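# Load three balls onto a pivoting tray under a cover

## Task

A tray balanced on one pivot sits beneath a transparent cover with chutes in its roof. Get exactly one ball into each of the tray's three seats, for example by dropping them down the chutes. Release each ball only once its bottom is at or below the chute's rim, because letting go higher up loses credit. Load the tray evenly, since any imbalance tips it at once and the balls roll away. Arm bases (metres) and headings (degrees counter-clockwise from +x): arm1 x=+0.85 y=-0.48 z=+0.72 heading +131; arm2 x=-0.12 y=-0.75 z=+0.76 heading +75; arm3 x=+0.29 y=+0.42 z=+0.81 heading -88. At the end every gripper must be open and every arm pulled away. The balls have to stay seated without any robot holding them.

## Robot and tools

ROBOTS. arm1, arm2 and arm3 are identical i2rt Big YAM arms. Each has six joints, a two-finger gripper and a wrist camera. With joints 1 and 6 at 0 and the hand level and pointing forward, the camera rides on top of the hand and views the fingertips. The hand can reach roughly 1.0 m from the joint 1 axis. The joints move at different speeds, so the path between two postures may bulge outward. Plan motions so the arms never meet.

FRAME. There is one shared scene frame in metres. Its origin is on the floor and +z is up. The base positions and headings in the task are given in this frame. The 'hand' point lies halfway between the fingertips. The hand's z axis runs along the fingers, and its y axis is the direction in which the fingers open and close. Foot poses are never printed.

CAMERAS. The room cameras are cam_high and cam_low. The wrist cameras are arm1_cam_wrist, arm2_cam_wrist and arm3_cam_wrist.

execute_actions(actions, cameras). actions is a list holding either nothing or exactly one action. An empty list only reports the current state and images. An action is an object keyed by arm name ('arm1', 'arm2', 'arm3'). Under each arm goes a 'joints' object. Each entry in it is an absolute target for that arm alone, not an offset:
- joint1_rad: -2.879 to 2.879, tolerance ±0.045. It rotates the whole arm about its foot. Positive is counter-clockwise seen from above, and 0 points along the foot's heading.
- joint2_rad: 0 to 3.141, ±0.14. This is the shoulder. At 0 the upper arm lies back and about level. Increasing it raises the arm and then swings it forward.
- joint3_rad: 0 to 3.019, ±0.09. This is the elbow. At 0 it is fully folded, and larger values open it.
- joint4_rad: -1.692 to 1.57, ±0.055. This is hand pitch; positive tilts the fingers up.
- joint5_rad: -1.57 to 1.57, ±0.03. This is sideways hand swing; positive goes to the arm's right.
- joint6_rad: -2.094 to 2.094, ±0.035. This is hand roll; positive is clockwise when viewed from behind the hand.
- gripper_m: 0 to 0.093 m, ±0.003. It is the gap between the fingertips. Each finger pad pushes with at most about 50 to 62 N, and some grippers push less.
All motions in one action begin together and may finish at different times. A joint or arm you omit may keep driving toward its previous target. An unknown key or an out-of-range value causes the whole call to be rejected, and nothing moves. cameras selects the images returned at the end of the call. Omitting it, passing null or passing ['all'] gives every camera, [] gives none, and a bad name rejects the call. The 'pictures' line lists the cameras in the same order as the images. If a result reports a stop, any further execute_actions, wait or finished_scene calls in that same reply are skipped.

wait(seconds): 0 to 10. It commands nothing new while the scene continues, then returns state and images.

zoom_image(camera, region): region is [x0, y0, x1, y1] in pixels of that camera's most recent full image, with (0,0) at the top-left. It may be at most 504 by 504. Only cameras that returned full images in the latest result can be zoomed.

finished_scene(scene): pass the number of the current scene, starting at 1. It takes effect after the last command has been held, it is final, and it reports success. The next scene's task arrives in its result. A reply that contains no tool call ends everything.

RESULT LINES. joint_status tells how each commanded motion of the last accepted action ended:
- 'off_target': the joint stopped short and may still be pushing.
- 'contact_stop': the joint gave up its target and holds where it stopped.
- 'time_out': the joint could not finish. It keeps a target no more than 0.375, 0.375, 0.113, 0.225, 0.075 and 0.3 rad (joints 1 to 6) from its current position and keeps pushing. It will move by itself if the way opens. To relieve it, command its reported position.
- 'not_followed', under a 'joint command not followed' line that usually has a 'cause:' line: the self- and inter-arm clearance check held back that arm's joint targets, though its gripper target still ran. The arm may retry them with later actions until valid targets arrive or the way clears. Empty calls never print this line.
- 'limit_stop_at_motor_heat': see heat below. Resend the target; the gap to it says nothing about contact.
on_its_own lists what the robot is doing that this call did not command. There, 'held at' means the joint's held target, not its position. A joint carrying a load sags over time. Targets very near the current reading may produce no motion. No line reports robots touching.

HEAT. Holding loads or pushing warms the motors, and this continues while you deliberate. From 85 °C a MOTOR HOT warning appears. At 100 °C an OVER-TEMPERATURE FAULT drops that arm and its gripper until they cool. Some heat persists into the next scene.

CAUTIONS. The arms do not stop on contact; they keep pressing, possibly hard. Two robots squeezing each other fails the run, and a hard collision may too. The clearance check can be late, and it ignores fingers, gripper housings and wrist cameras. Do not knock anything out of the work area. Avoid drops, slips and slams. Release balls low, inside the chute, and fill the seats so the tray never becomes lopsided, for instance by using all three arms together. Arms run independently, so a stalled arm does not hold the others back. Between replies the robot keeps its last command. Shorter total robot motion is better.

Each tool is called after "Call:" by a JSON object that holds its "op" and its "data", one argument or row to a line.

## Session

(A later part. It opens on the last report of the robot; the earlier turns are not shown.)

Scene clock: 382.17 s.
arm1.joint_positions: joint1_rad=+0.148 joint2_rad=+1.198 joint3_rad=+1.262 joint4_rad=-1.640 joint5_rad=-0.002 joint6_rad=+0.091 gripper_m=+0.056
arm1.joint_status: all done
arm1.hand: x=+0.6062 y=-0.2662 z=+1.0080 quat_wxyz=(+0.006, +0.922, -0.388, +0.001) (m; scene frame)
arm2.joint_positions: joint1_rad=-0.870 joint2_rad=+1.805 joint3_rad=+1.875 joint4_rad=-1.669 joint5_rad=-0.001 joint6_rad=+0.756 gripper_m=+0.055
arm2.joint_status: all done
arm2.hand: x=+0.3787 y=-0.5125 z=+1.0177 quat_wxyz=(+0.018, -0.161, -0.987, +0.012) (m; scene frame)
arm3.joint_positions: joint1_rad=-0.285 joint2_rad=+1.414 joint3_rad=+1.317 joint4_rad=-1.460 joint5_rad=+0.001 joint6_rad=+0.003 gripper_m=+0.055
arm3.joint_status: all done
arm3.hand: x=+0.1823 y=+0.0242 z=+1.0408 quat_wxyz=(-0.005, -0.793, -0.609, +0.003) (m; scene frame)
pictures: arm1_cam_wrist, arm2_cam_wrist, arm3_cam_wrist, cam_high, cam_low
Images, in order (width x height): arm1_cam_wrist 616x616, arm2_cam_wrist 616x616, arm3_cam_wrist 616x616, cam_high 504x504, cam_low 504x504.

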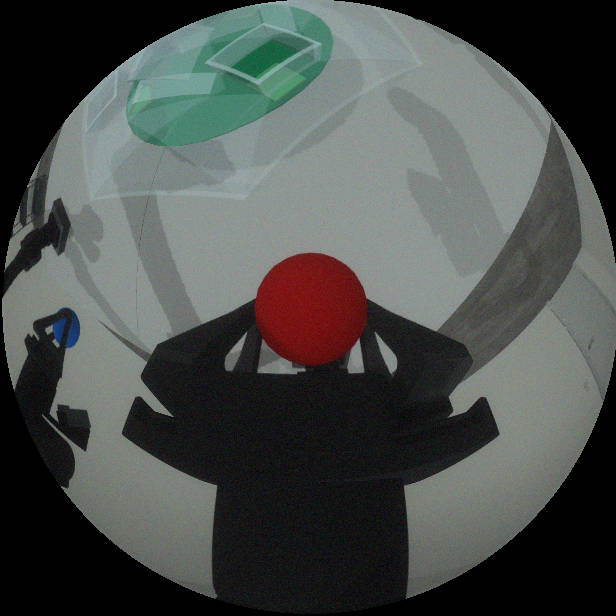

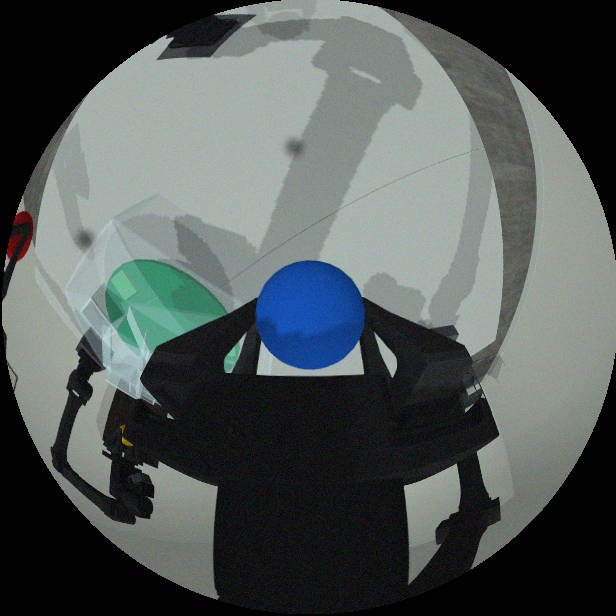

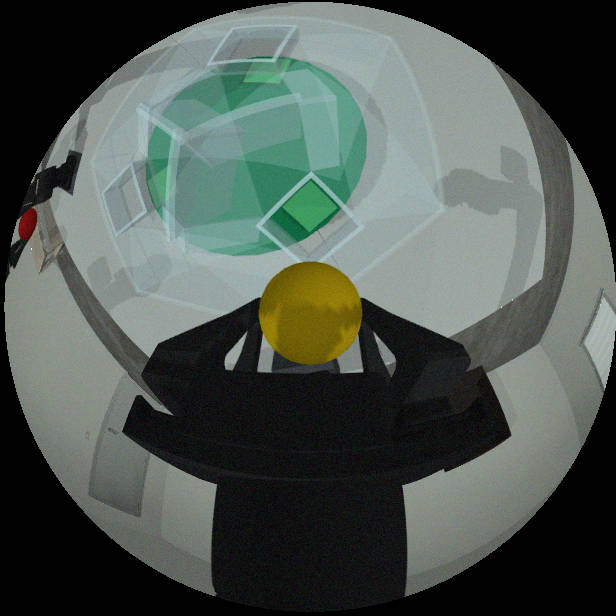

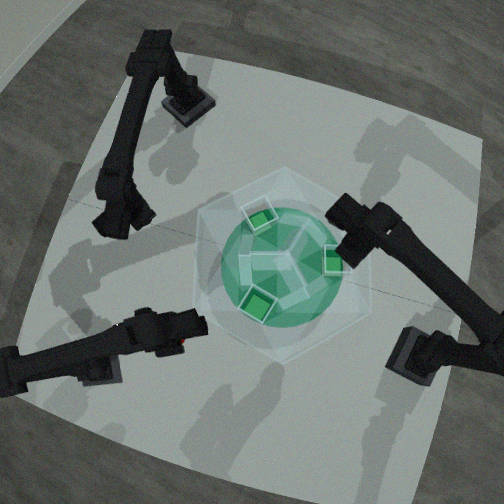

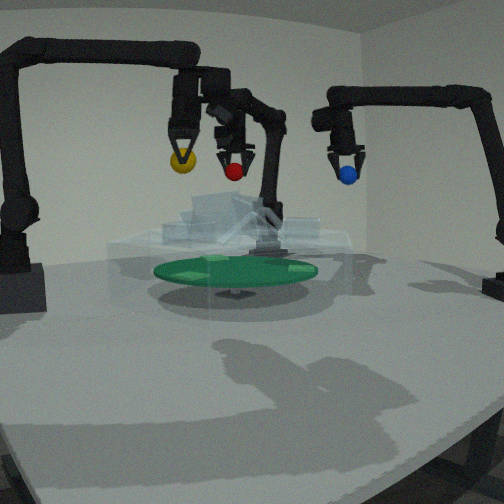

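Call:
{"op": "execute_actions", "data": {
  "actions": [
    {"arm1":{"joints":{"joint1_rad":0.205,"joint2_rad":1.742,"joint3_rad":1.95,"joint4_rad":-1.69,"joint6_rad":0.135}},"arm2":{"joints":{"joint1_rad":-0.29,"joint3_rad":1.8,"joint4_rad":-1.474}},"arm3":{"joints":{"joint2_rad":1.49,"joint3_rad":1.157,"joint4_rad":-1.184}}}
  ]
}}

Scene clock: 503.77 s.
arm1.joint_positions: joint1_rad=+0.203 joint2_rad=+1.763 joint3_rad=+1.887 joint4_rad=-1.688 joint5_rad=-0.001 joint6_rad=+0.126 gripper_m=+0.056
arm1.joint_status: all done
arm1.hand: x=+0.4244 y=-0.1501 z=+1.0117 quat_wxyz=(+0.003, +0.926, -0.378, -0.004) (m; scene frame)
arm2.joint_positions: joint1_rad=-0.294 joint2_rad=+1.804 joint3_rad=+1.793 joint4_rad=-1.479 joint5_rad=-0.001 joint6_rad=+0.758 gripper_m=+0.055
arm2.joint_status: all done
arm2.hand: x=+0.1867 y=-0.2550 z=+0.9888 quat_wxyz=(-0.019, +0.125, -0.992, -0.029) (m; scene frame)
arm3.joint_positions: joint1_rad=-0.285 joint2_rad=+1.504 joint3_rad=+1.143 joint4_rad=-1.195 joint5_rad=+0.001 joint6_rad=+0.003 gripper_m=+0.055
arm3.joint_status: all done
arm3.hand: x=+0.1797 y=+0.0127 z=+0.9403 quat_wxyz=(-0.005, -0.793, -0.609, +0.004) (m; scene frame)
pictures: arm1_cam_wrist, arm2_cam_wrist, arm3_cam_wrist, cam_high, cam_low
Images, in order (width x height): arm1_cam_wrist 616x616, arm2_cam_wrist 616x616, arm3_cam_wrist 616x616, cam_high 504x504, cam_low 504x504.

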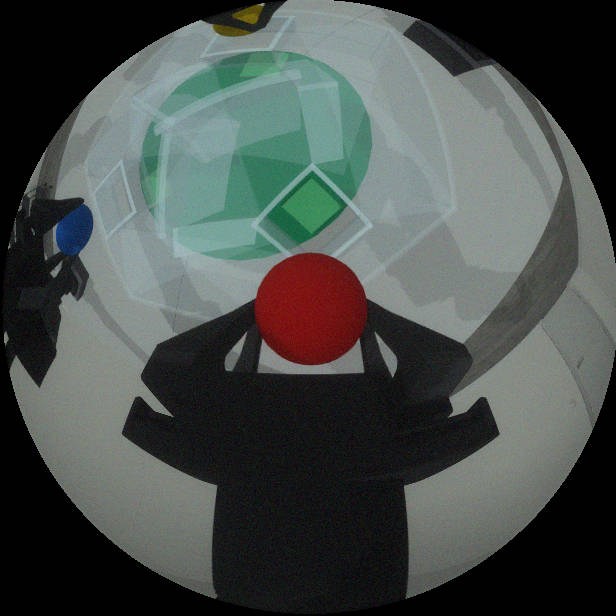

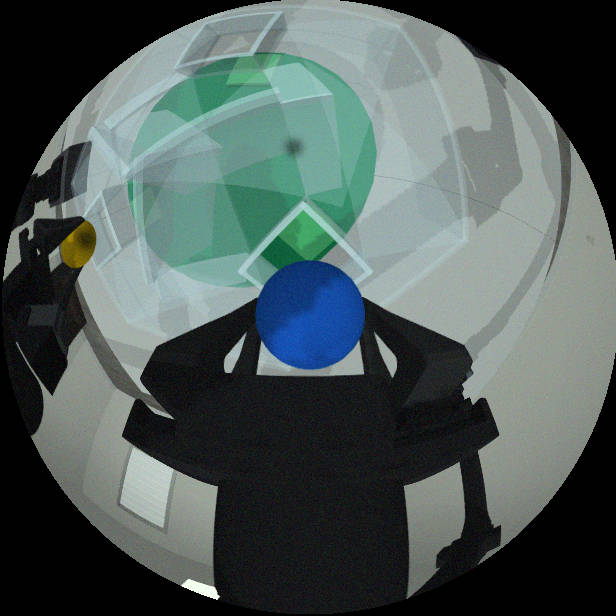

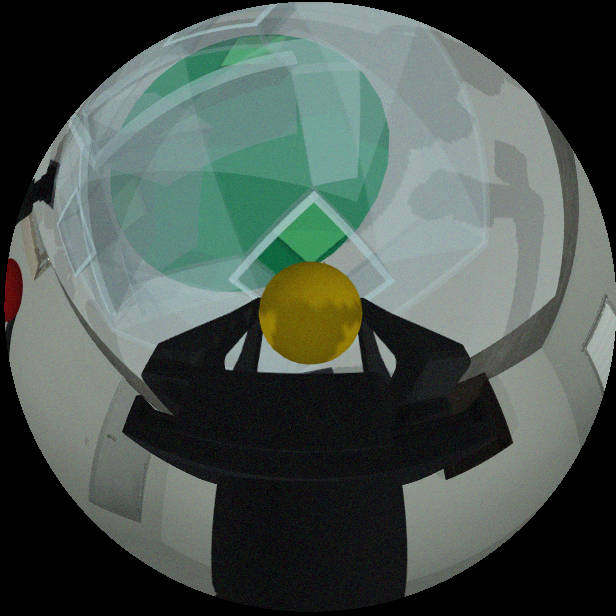

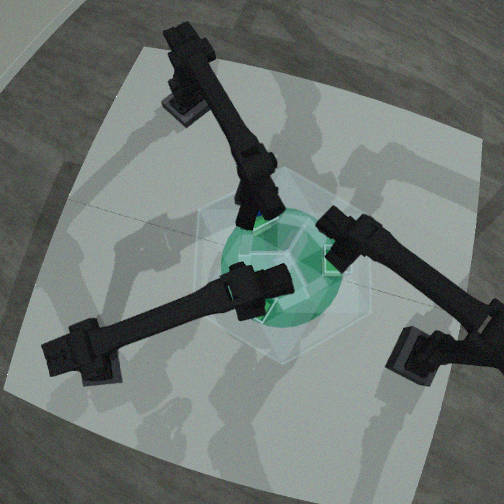

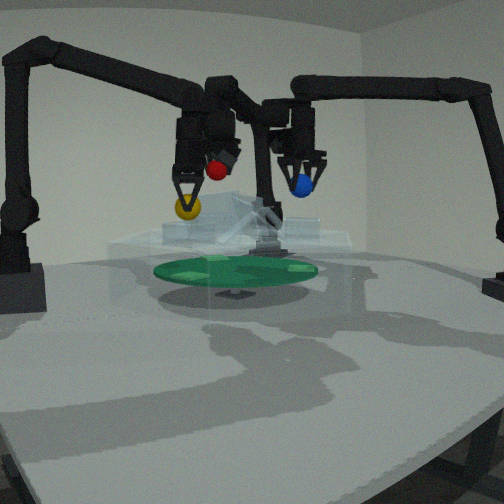

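Good clearance between arms. Measuring chute corners.

Call:
{"op": "zoom_image", "data": {
  "camera": "arm1_cam_wrist",
  "region": [240, 150, 380, 290]
}}

Call:
{"op": "zoom_image", "data": {
  "camera": "arm2_cam_wrist",
  "region": [226, 180, 394, 320]
}}

Call:
{"op": "zoom_image", "data": {
  "camera": "arm3_cam_wrist",
  "region": [210, 170, 410, 330]
}}

Region (240, 150, 380, 290) of arm1_cam_wrist's 616x616 image, scaled by 3.600, with more detail than that image has.

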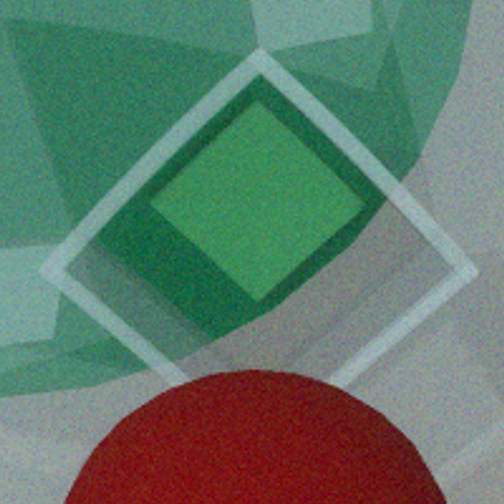

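Region (226, 180, 394, 320) of arm2_cam_wrist's 616x616 image, scaled by 3.000, with more detail than that image has.

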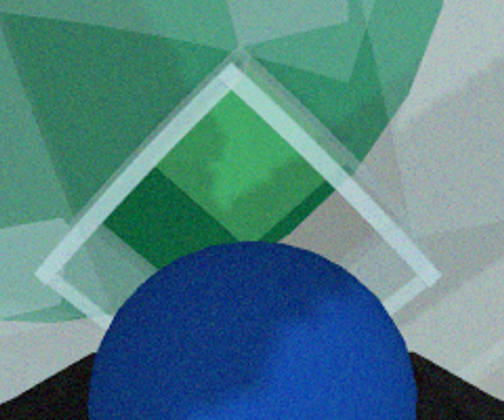

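Region (210, 170, 410, 330) of arm3_cam_wrist's 616x616 image, scaled by 2.520, with more detail than that image has; it fills the top 403 rows of this view, and the rest is white.

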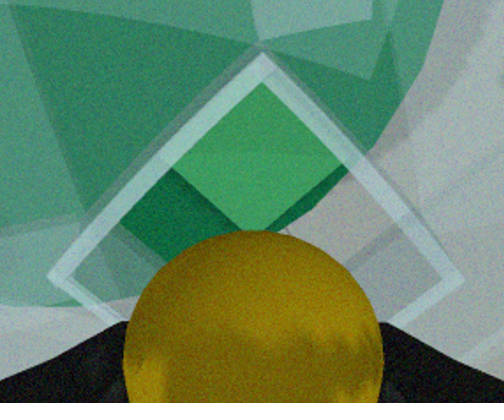

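Call:
{"op": "execute_actions", "data": {
  "actions": [
    {"arm1":{"joints":{"joint3_rad":1.684,"joint4_rad":-1.407}},"arm2":{"joints":{"joint1_rad":-0.258,"joint3_rad":1.694,"joint4_rad":-1.357}},"arm3":{"joints":{"joint3_rad":1.088,"joint4_rad":-1.073}}}
  ]
}}

Scene clock: 594.57 s.
arm1.joint_positions: joint1_rad=+0.203 joint2_rad=+1.756 joint3_rad=+1.678 joint4_rad=-1.422 joint5_rad=-0.001 joint6_rad=+0.126 gripper_m=+0.056
arm1.joint_status: all done
arm1.hand: x=+0.4122 y=-0.1416 z=+0.9365 quat_wxyz=(-0.005, +0.925, -0.378, -0.035) (m; scene frame)
arm2.joint_positions: joint1_rad=-0.263 joint2_rad=+1.804 joint3_rad=+1.684 joint4_rad=-1.369 joint5_rad=-0.001 joint6_rad=+0.758 gripper_m=+0.055
arm2.joint_status: all done
arm2.hand: x=+0.1693 y=-0.2479 z=+0.9475 quat_wxyz=(-0.018, +0.141, -0.989, -0.030) (m; scene frame)
arm3.joint_positions: joint1_rad=-0.285 joint2_rad=+1.500 joint3_rad=+1.085 joint4_rad=-1.085 joint5_rad=+0.001 joint6_rad=+0.003 gripper_m=+0.055
arm3.joint_status: all done
arm3.hand: x=+0.1786 y=+0.0084 z=+0.9221 quat_wxyz=(-0.022, -0.793, -0.608, +0.026) (m; scene frame)
pictures: arm1_cam_wrist, arm2_cam_wrist, arm3_cam_wrist, cam_high, cam_low
Images, in order (width x height): arm1_cam_wrist 616x616, arm2_cam_wrist 616x616, arm3_cam_wrist 616x616, cam_high 504x504, cam_low 504x504.

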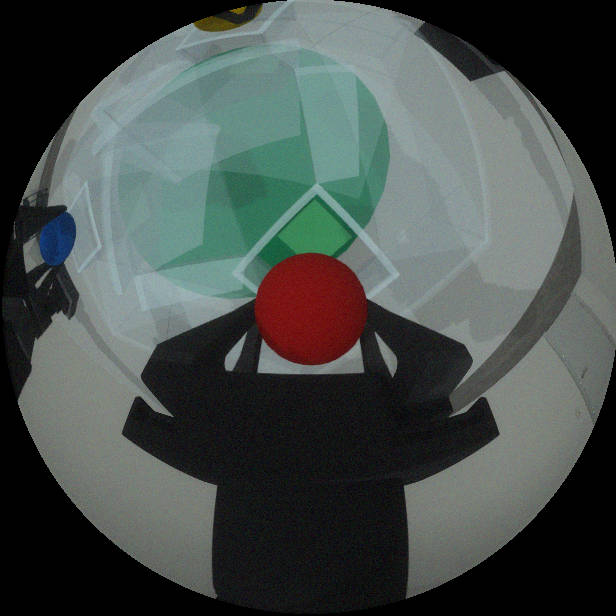

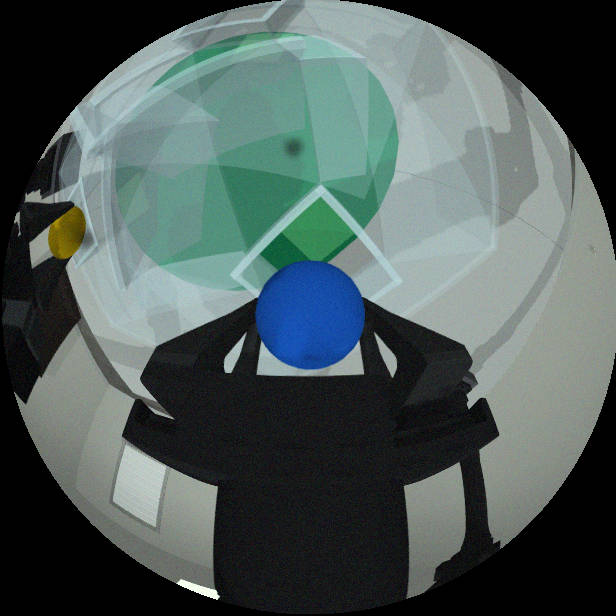

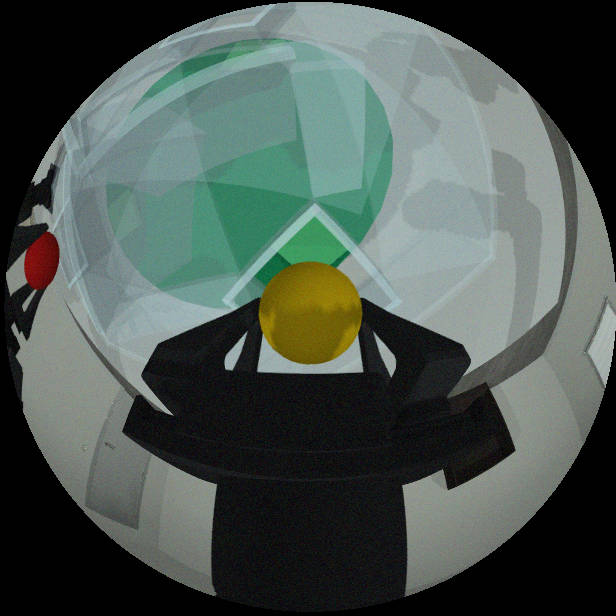

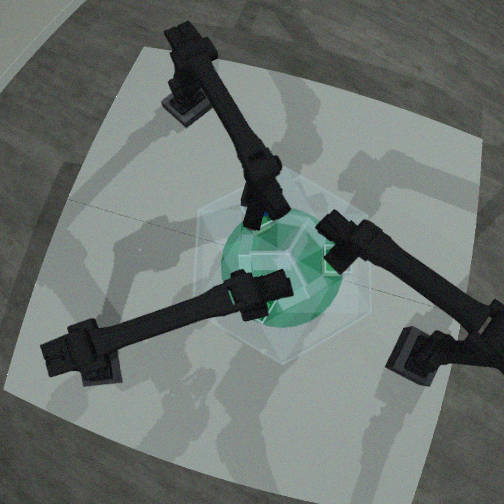

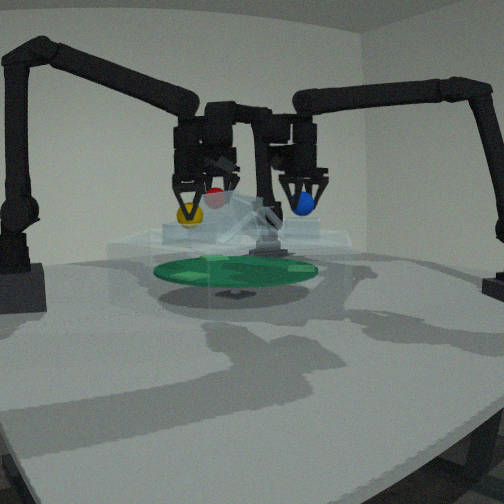

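Call:
{"op": "zoom_image", "data": {
  "camera": "arm1_cam_wrist",
  "region": [210, 170, 410, 330]
}}

Call:
{"op": "zoom_image", "data": {
  "camera": "arm2_cam_wrist",
  "region": [210, 170, 410, 330]
}}

Call:
{"op": "zoom_image", "data": {
  "camera": "arm3_cam_wrist",
  "region": [210, 170, 410, 330]
}}

Region (210, 170, 410, 330) of arm1_cam_wrist's 616x616 image, scaled by 2.520, with more detail than that image has; it fills the top 403 rows of this view, and the rest is white.

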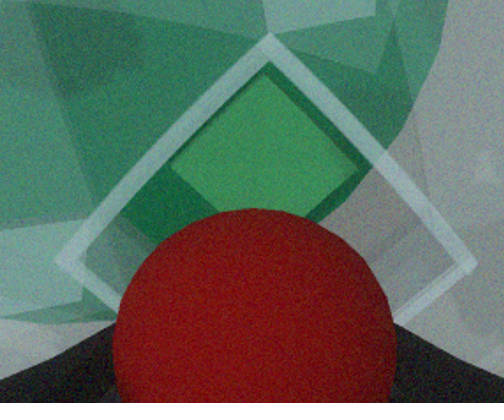

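Region (210, 170, 410, 330) of arm2_cam_wrist's 616x616 image, scaled by 2.520, with more detail than that image has; it fills the top 403 rows of this view, and the rest is white.

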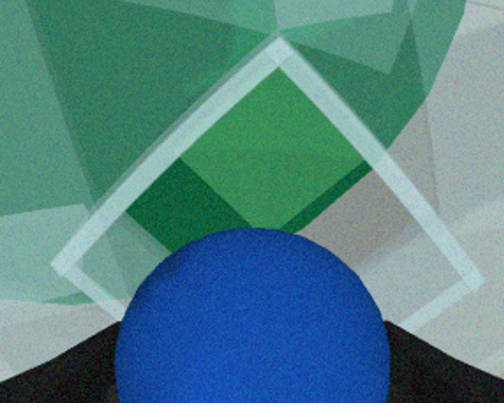

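Region (210, 170, 410, 330) of arm3_cam_wrist's 616x616 image, scaled by 2.520, with more detail than that image has; it fills the top 403 rows of this view, and the rest is white.

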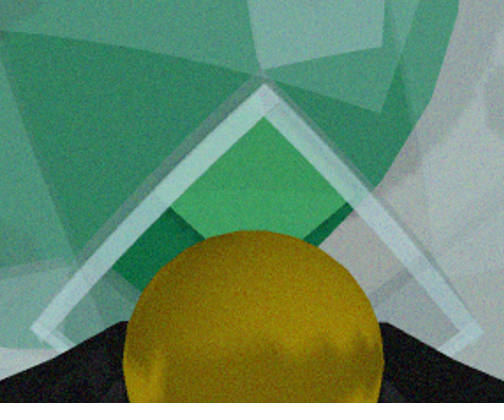

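Call:
{"op": "execute_actions", "data": {
  "actions": [
    {"arm1":{"joints":{"joint3_rad":1.601,"joint4_rad":-1.308}},"arm2":{"joints":{"joint3_rad":1.625,"joint4_rad":-1.272}},"arm3":{"joints":{"joint3_rad":1.073}}}
  ]
}}

Scene clock: 646.30 s.
arm1.joint_positions: joint1_rad=+0.202 joint2_rad=+1.755 joint3_rad=+1.602 joint4_rad=-1.324 joint5_rad=+0.002 joint6_rad=+0.127 gripper_m=+0.056
arm1.joint_status: all done
arm1.hand: x=+0.4109 y=-0.1398 z=+0.9087 quat_wxyz=(-0.009, +0.924, -0.379, -0.046) (m; scene frame)
arm2.joint_positions: joint1_rad=-0.263 joint2_rad=+1.804 joint3_rad=+1.617 joint4_rad=-1.285 joint5_rad=-0.001 joint6_rad=+0.758 gripper_m=+0.055
arm2.joint_status: all done
arm2.hand: x=+0.1692 y=-0.2478 z=+0.9225 quat_wxyz=(-0.024, +0.141, -0.989, -0.037) (m; scene frame)
arm3.joint_positions: joint1_rad=-0.285 joint2_rad=+1.500 joint3_rad=+1.076 joint4_rad=-1.084 joint5_rad=+0.001 joint6_rad=+0.003 gripper_m=+0.055
arm3.joint_status: all done
arm3.hand: x=+0.1795 y=+0.0120 z=+0.9186 quat_wxyz=(-0.019, -0.793, -0.608, +0.023) (m; scene frame)
pictures: arm1_cam_wrist, arm2_cam_wrist, arm3_cam_wrist, cam_high, cam_low
Images, in order (width x height): arm1_cam_wrist 616x616, arm2_cam_wrist 616x616, arm3_cam_wrist 616x616, cam_high 504x504, cam_low 504x504.

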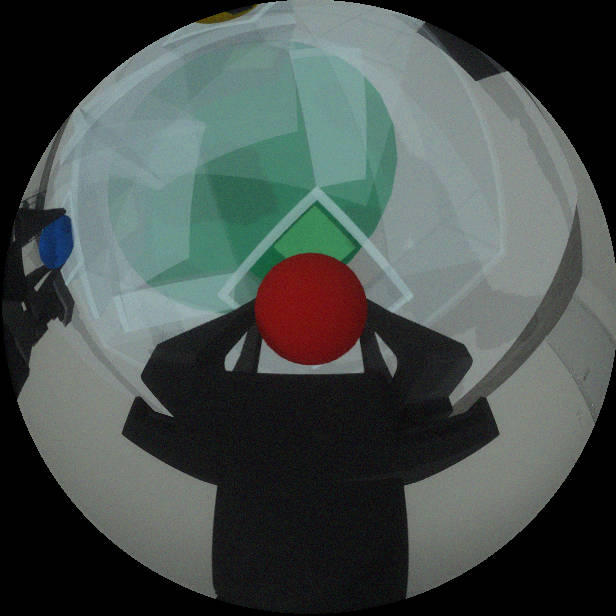

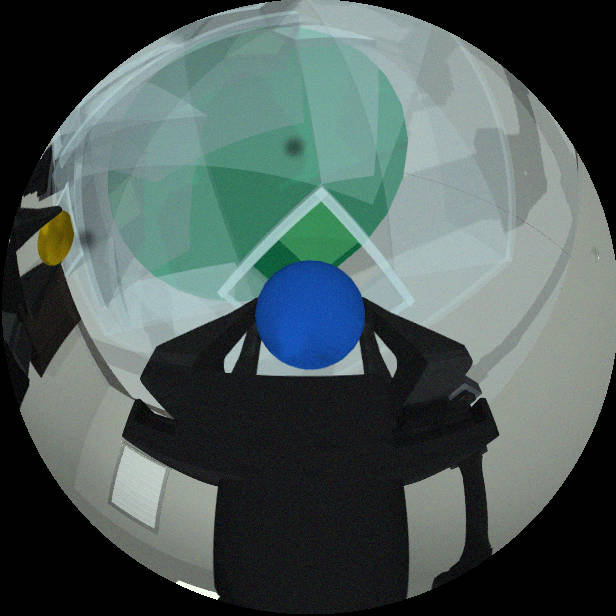

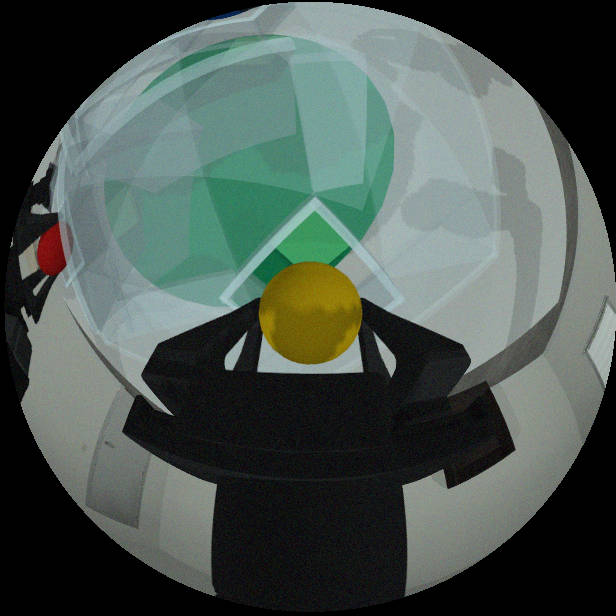

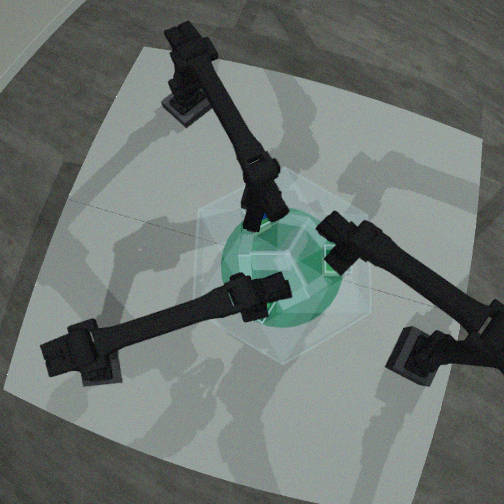

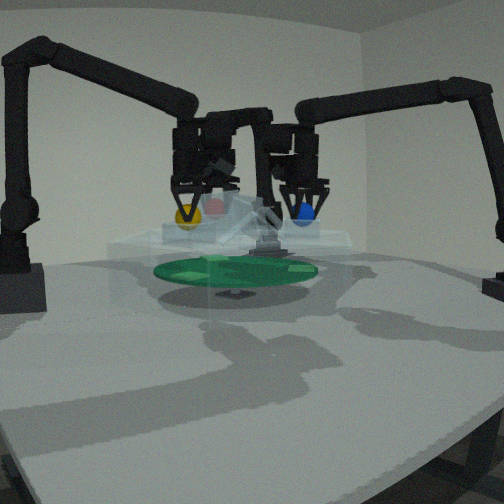

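Call:
{"op": "zoom_image", "data": {
  "camera": "arm1_cam_wrist",
  "region": [90, 230, 290, 390]
}}

Call:
{"op": "zoom_image", "data": {
  "camera": "cam_low",
  "region": [150, 150, 350, 270]
}}

Call:
{"op": "zoom_image", "data": {
  "camera": "arm3_cam_wrist",
  "region": [0, 140, 160, 340]
}}

Region (90, 230, 290, 390) of arm1_cam_wrist's 616x616 image, scaled by 2.520, with more detail than that image has; it fills the top 403 rows of this view, and the rest is white.

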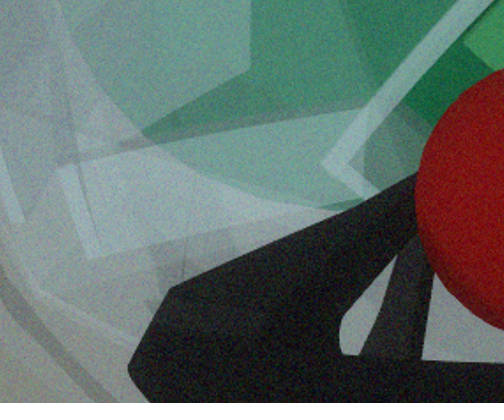

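Region (150, 150, 350, 270) of cam_low's 504x504 image, scaled by 2.520, with more detail than that image has; it fills the top 302 rows of this view, and the rest is white.

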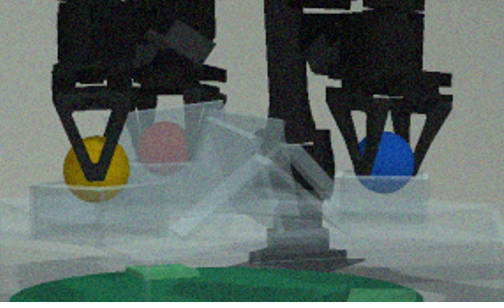

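Region (0, 140, 160, 340) of arm3_cam_wrist's 616x616 image, scaled by 2.520, with more detail than that image has; it fills the left 403 columns of this view, and the rest is white.

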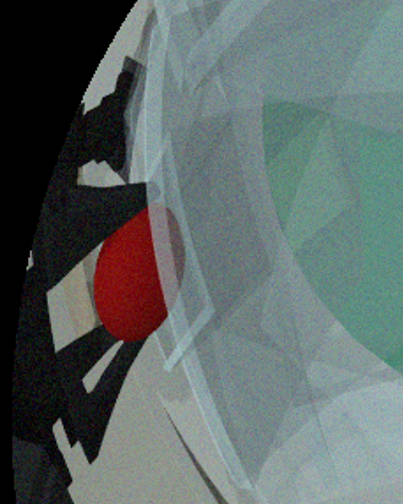

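Call:
{"op": "execute_actions", "data": {
  "actions": [
    {"arm1":{"joints":{"gripper_m":0.07}},"arm2":{"joints":{"gripper_m":0.07}},"arm3":{"joints":{"gripper_m":0.07}}}
  ]
}}

Scene clock: 666.43 s.
arm1.joint_positions: joint1_rad=+0.200 joint2_rad=+1.755 joint3_rad=+1.602 joint4_rad=-1.318 joint5_rad=+0.007 joint6_rad=+0.127 gripper_m=+0.070
arm1.joint_status: all done
arm1.hand: x=+0.4113 y=-0.1370 z=+0.9090 quat_wxyz=(-0.013, +0.923, -0.381, -0.048) (m; scene frame)
arm2.joint_positions: joint1_rad=-0.266 joint2_rad=+1.804 joint3_rad=+1.617 joint4_rad=-1.285 joint5_rad=+0.009 joint6_rad=+0.758 gripper_m=+0.070
arm2.joint_status: all done
arm2.hand: x=+0.1724 y=-0.2496 z=+0.9225 quat_wxyz=(-0.028, +0.139, -0.989, -0.034) (m; scene frame)
arm3.joint_positions: joint1_rad=-0.285 joint2_rad=+1.498 joint3_rad=+1.076 joint4_rad=-1.083 joint5_rad=+0.001 joint6_rad=+0.003 gripper_m=+0.070
arm3.joint_status: all done
arm3.hand: x=+0.1795 y=+0.0118 z=+0.9192 quat_wxyz=(-0.020, -0.793, -0.608, +0.023) (m; scene frame)
pictures: arm1_cam_wrist, arm2_cam_wrist, arm3_cam_wrist, cam_high, cam_low
Images, in order (width x height): arm1_cam_wrist 616x616, arm2_cam_wrist 616x616, arm3_cam_wrist 616x616, cam_high 504x504, cam_low 504x504.

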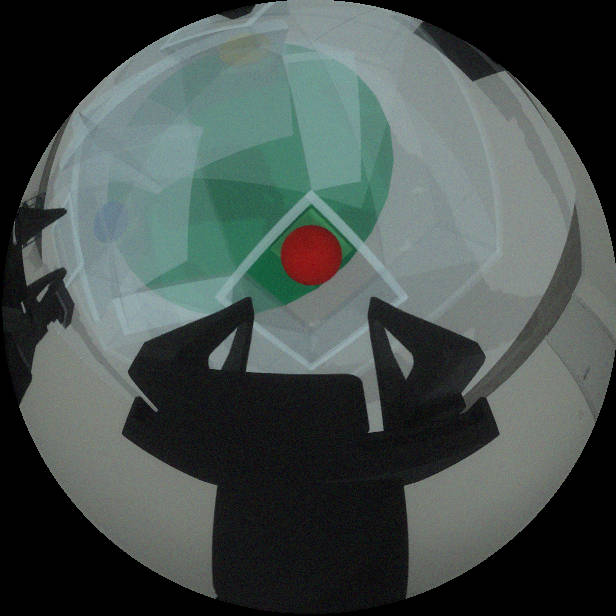

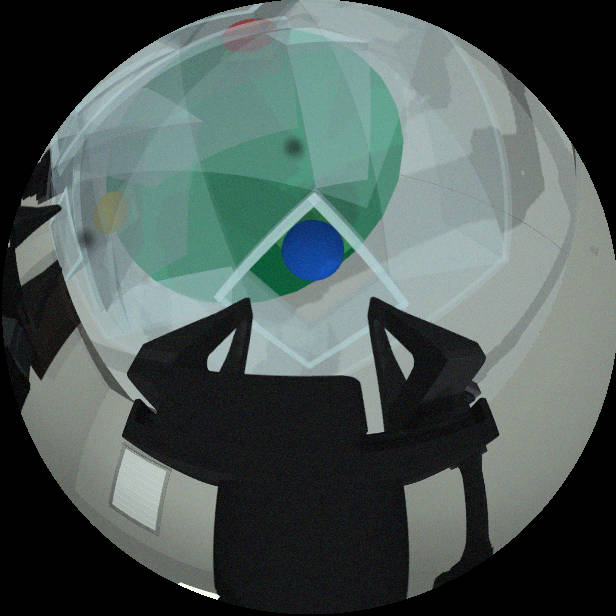

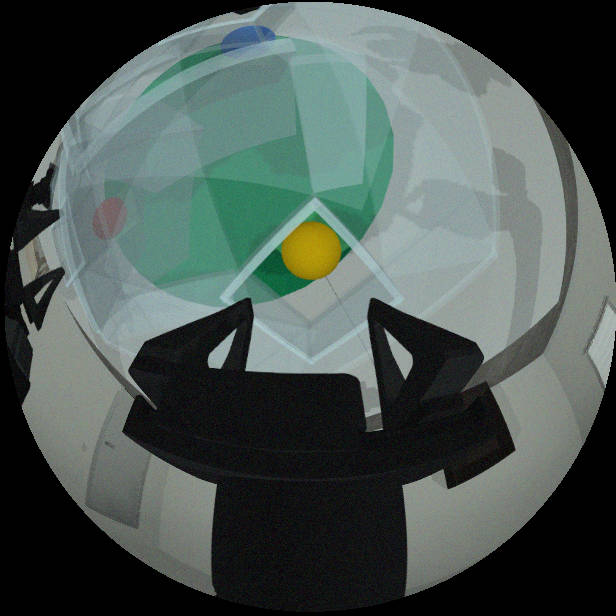

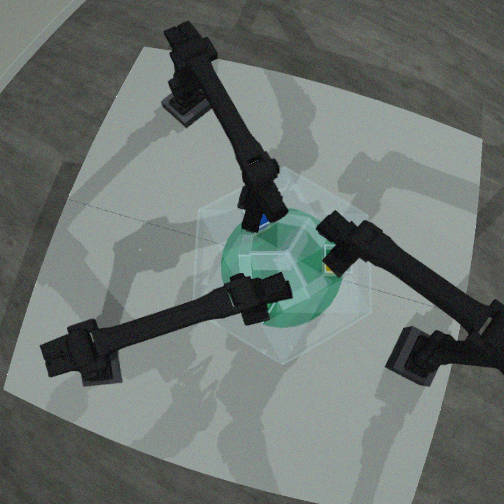

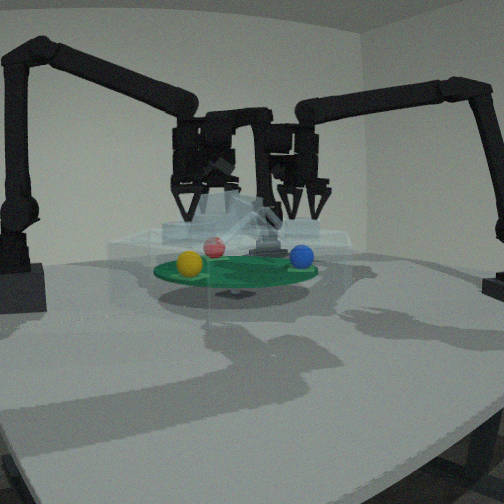

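All three balls are seated and the tray is level. Retreating.

Call:
{"op": "execute_actions", "data": {
  "actions": [
    {"arm1":{"joints":{"joint2_rad":1.1}},"arm2":{"joints":{"joint2_rad":1.15}},"arm3":{"joints":{"joint2_rad":0.85}}}
  ],
  "cameras": ["cam_high","cam_low"]
}}

Scene clock: 672.13 s.
arm1.joint_positions: joint1_rad=+0.200 joint2_rad=+1.105 joint3_rad=+1.595 joint4_rad=-1.317 joint5_rad=+0.002 joint6_rad=+0.128 gripper_m=+0.070
arm1.joint_status: all done
arm1.hand: x=+0.5264 y=-0.2234 z=+1.2197 quat_wxyz=(-0.092, +0.861, -0.357, -0.351) (m; scene frame)
arm2.joint_positions: joint1_rad=-0.266 joint2_rad=+1.155 joint3_rad=+1.615 joint4_rad=-1.280 joint5_rad=+0.002 joint6_rad=+0.759 gripper_m=+0.070
arm2.joint_status: all done
arm2.hand: x=+0.1074 y=-0.3622 z=+1.2501 quat_wxyz=(-0.223, +0.128, -0.924, -0.283) (m; scene frame)
arm3.joint_positions: joint1_rad=-0.285 joint2_rad=+0.846 joint3_rad=+1.076 joint4_rad=-1.082 joint5_rad=+0.001 joint6_rad=+0.003 gripper_m=+0.070
arm3.joint_status: all done
arm3.hand: x=+0.1966 y=+0.0800 z=+1.1693 quat_wxyz=(-0.215, -0.744, -0.570, +0.276) (m; scene frame)
pictures: cam_high, cam_low
Images, in order (width x height): cam_high 504x504, cam_low 504x504.

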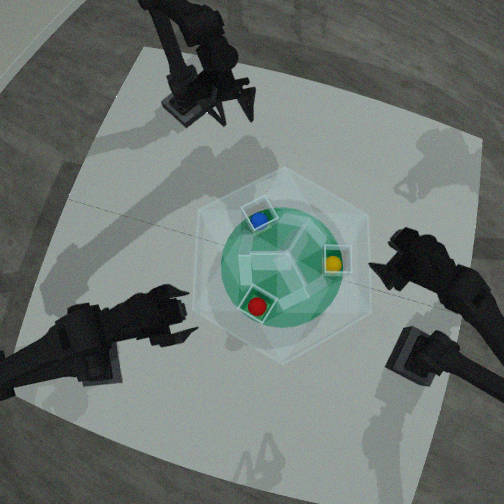

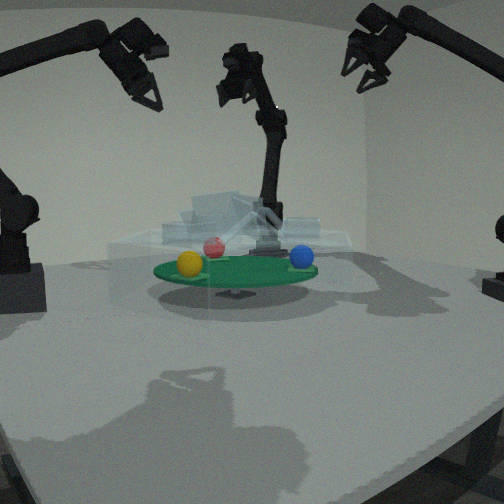

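Call:
{"op": "finished_scene", "data": {
  "scene": 2
}}

The scene is finished: the task was done.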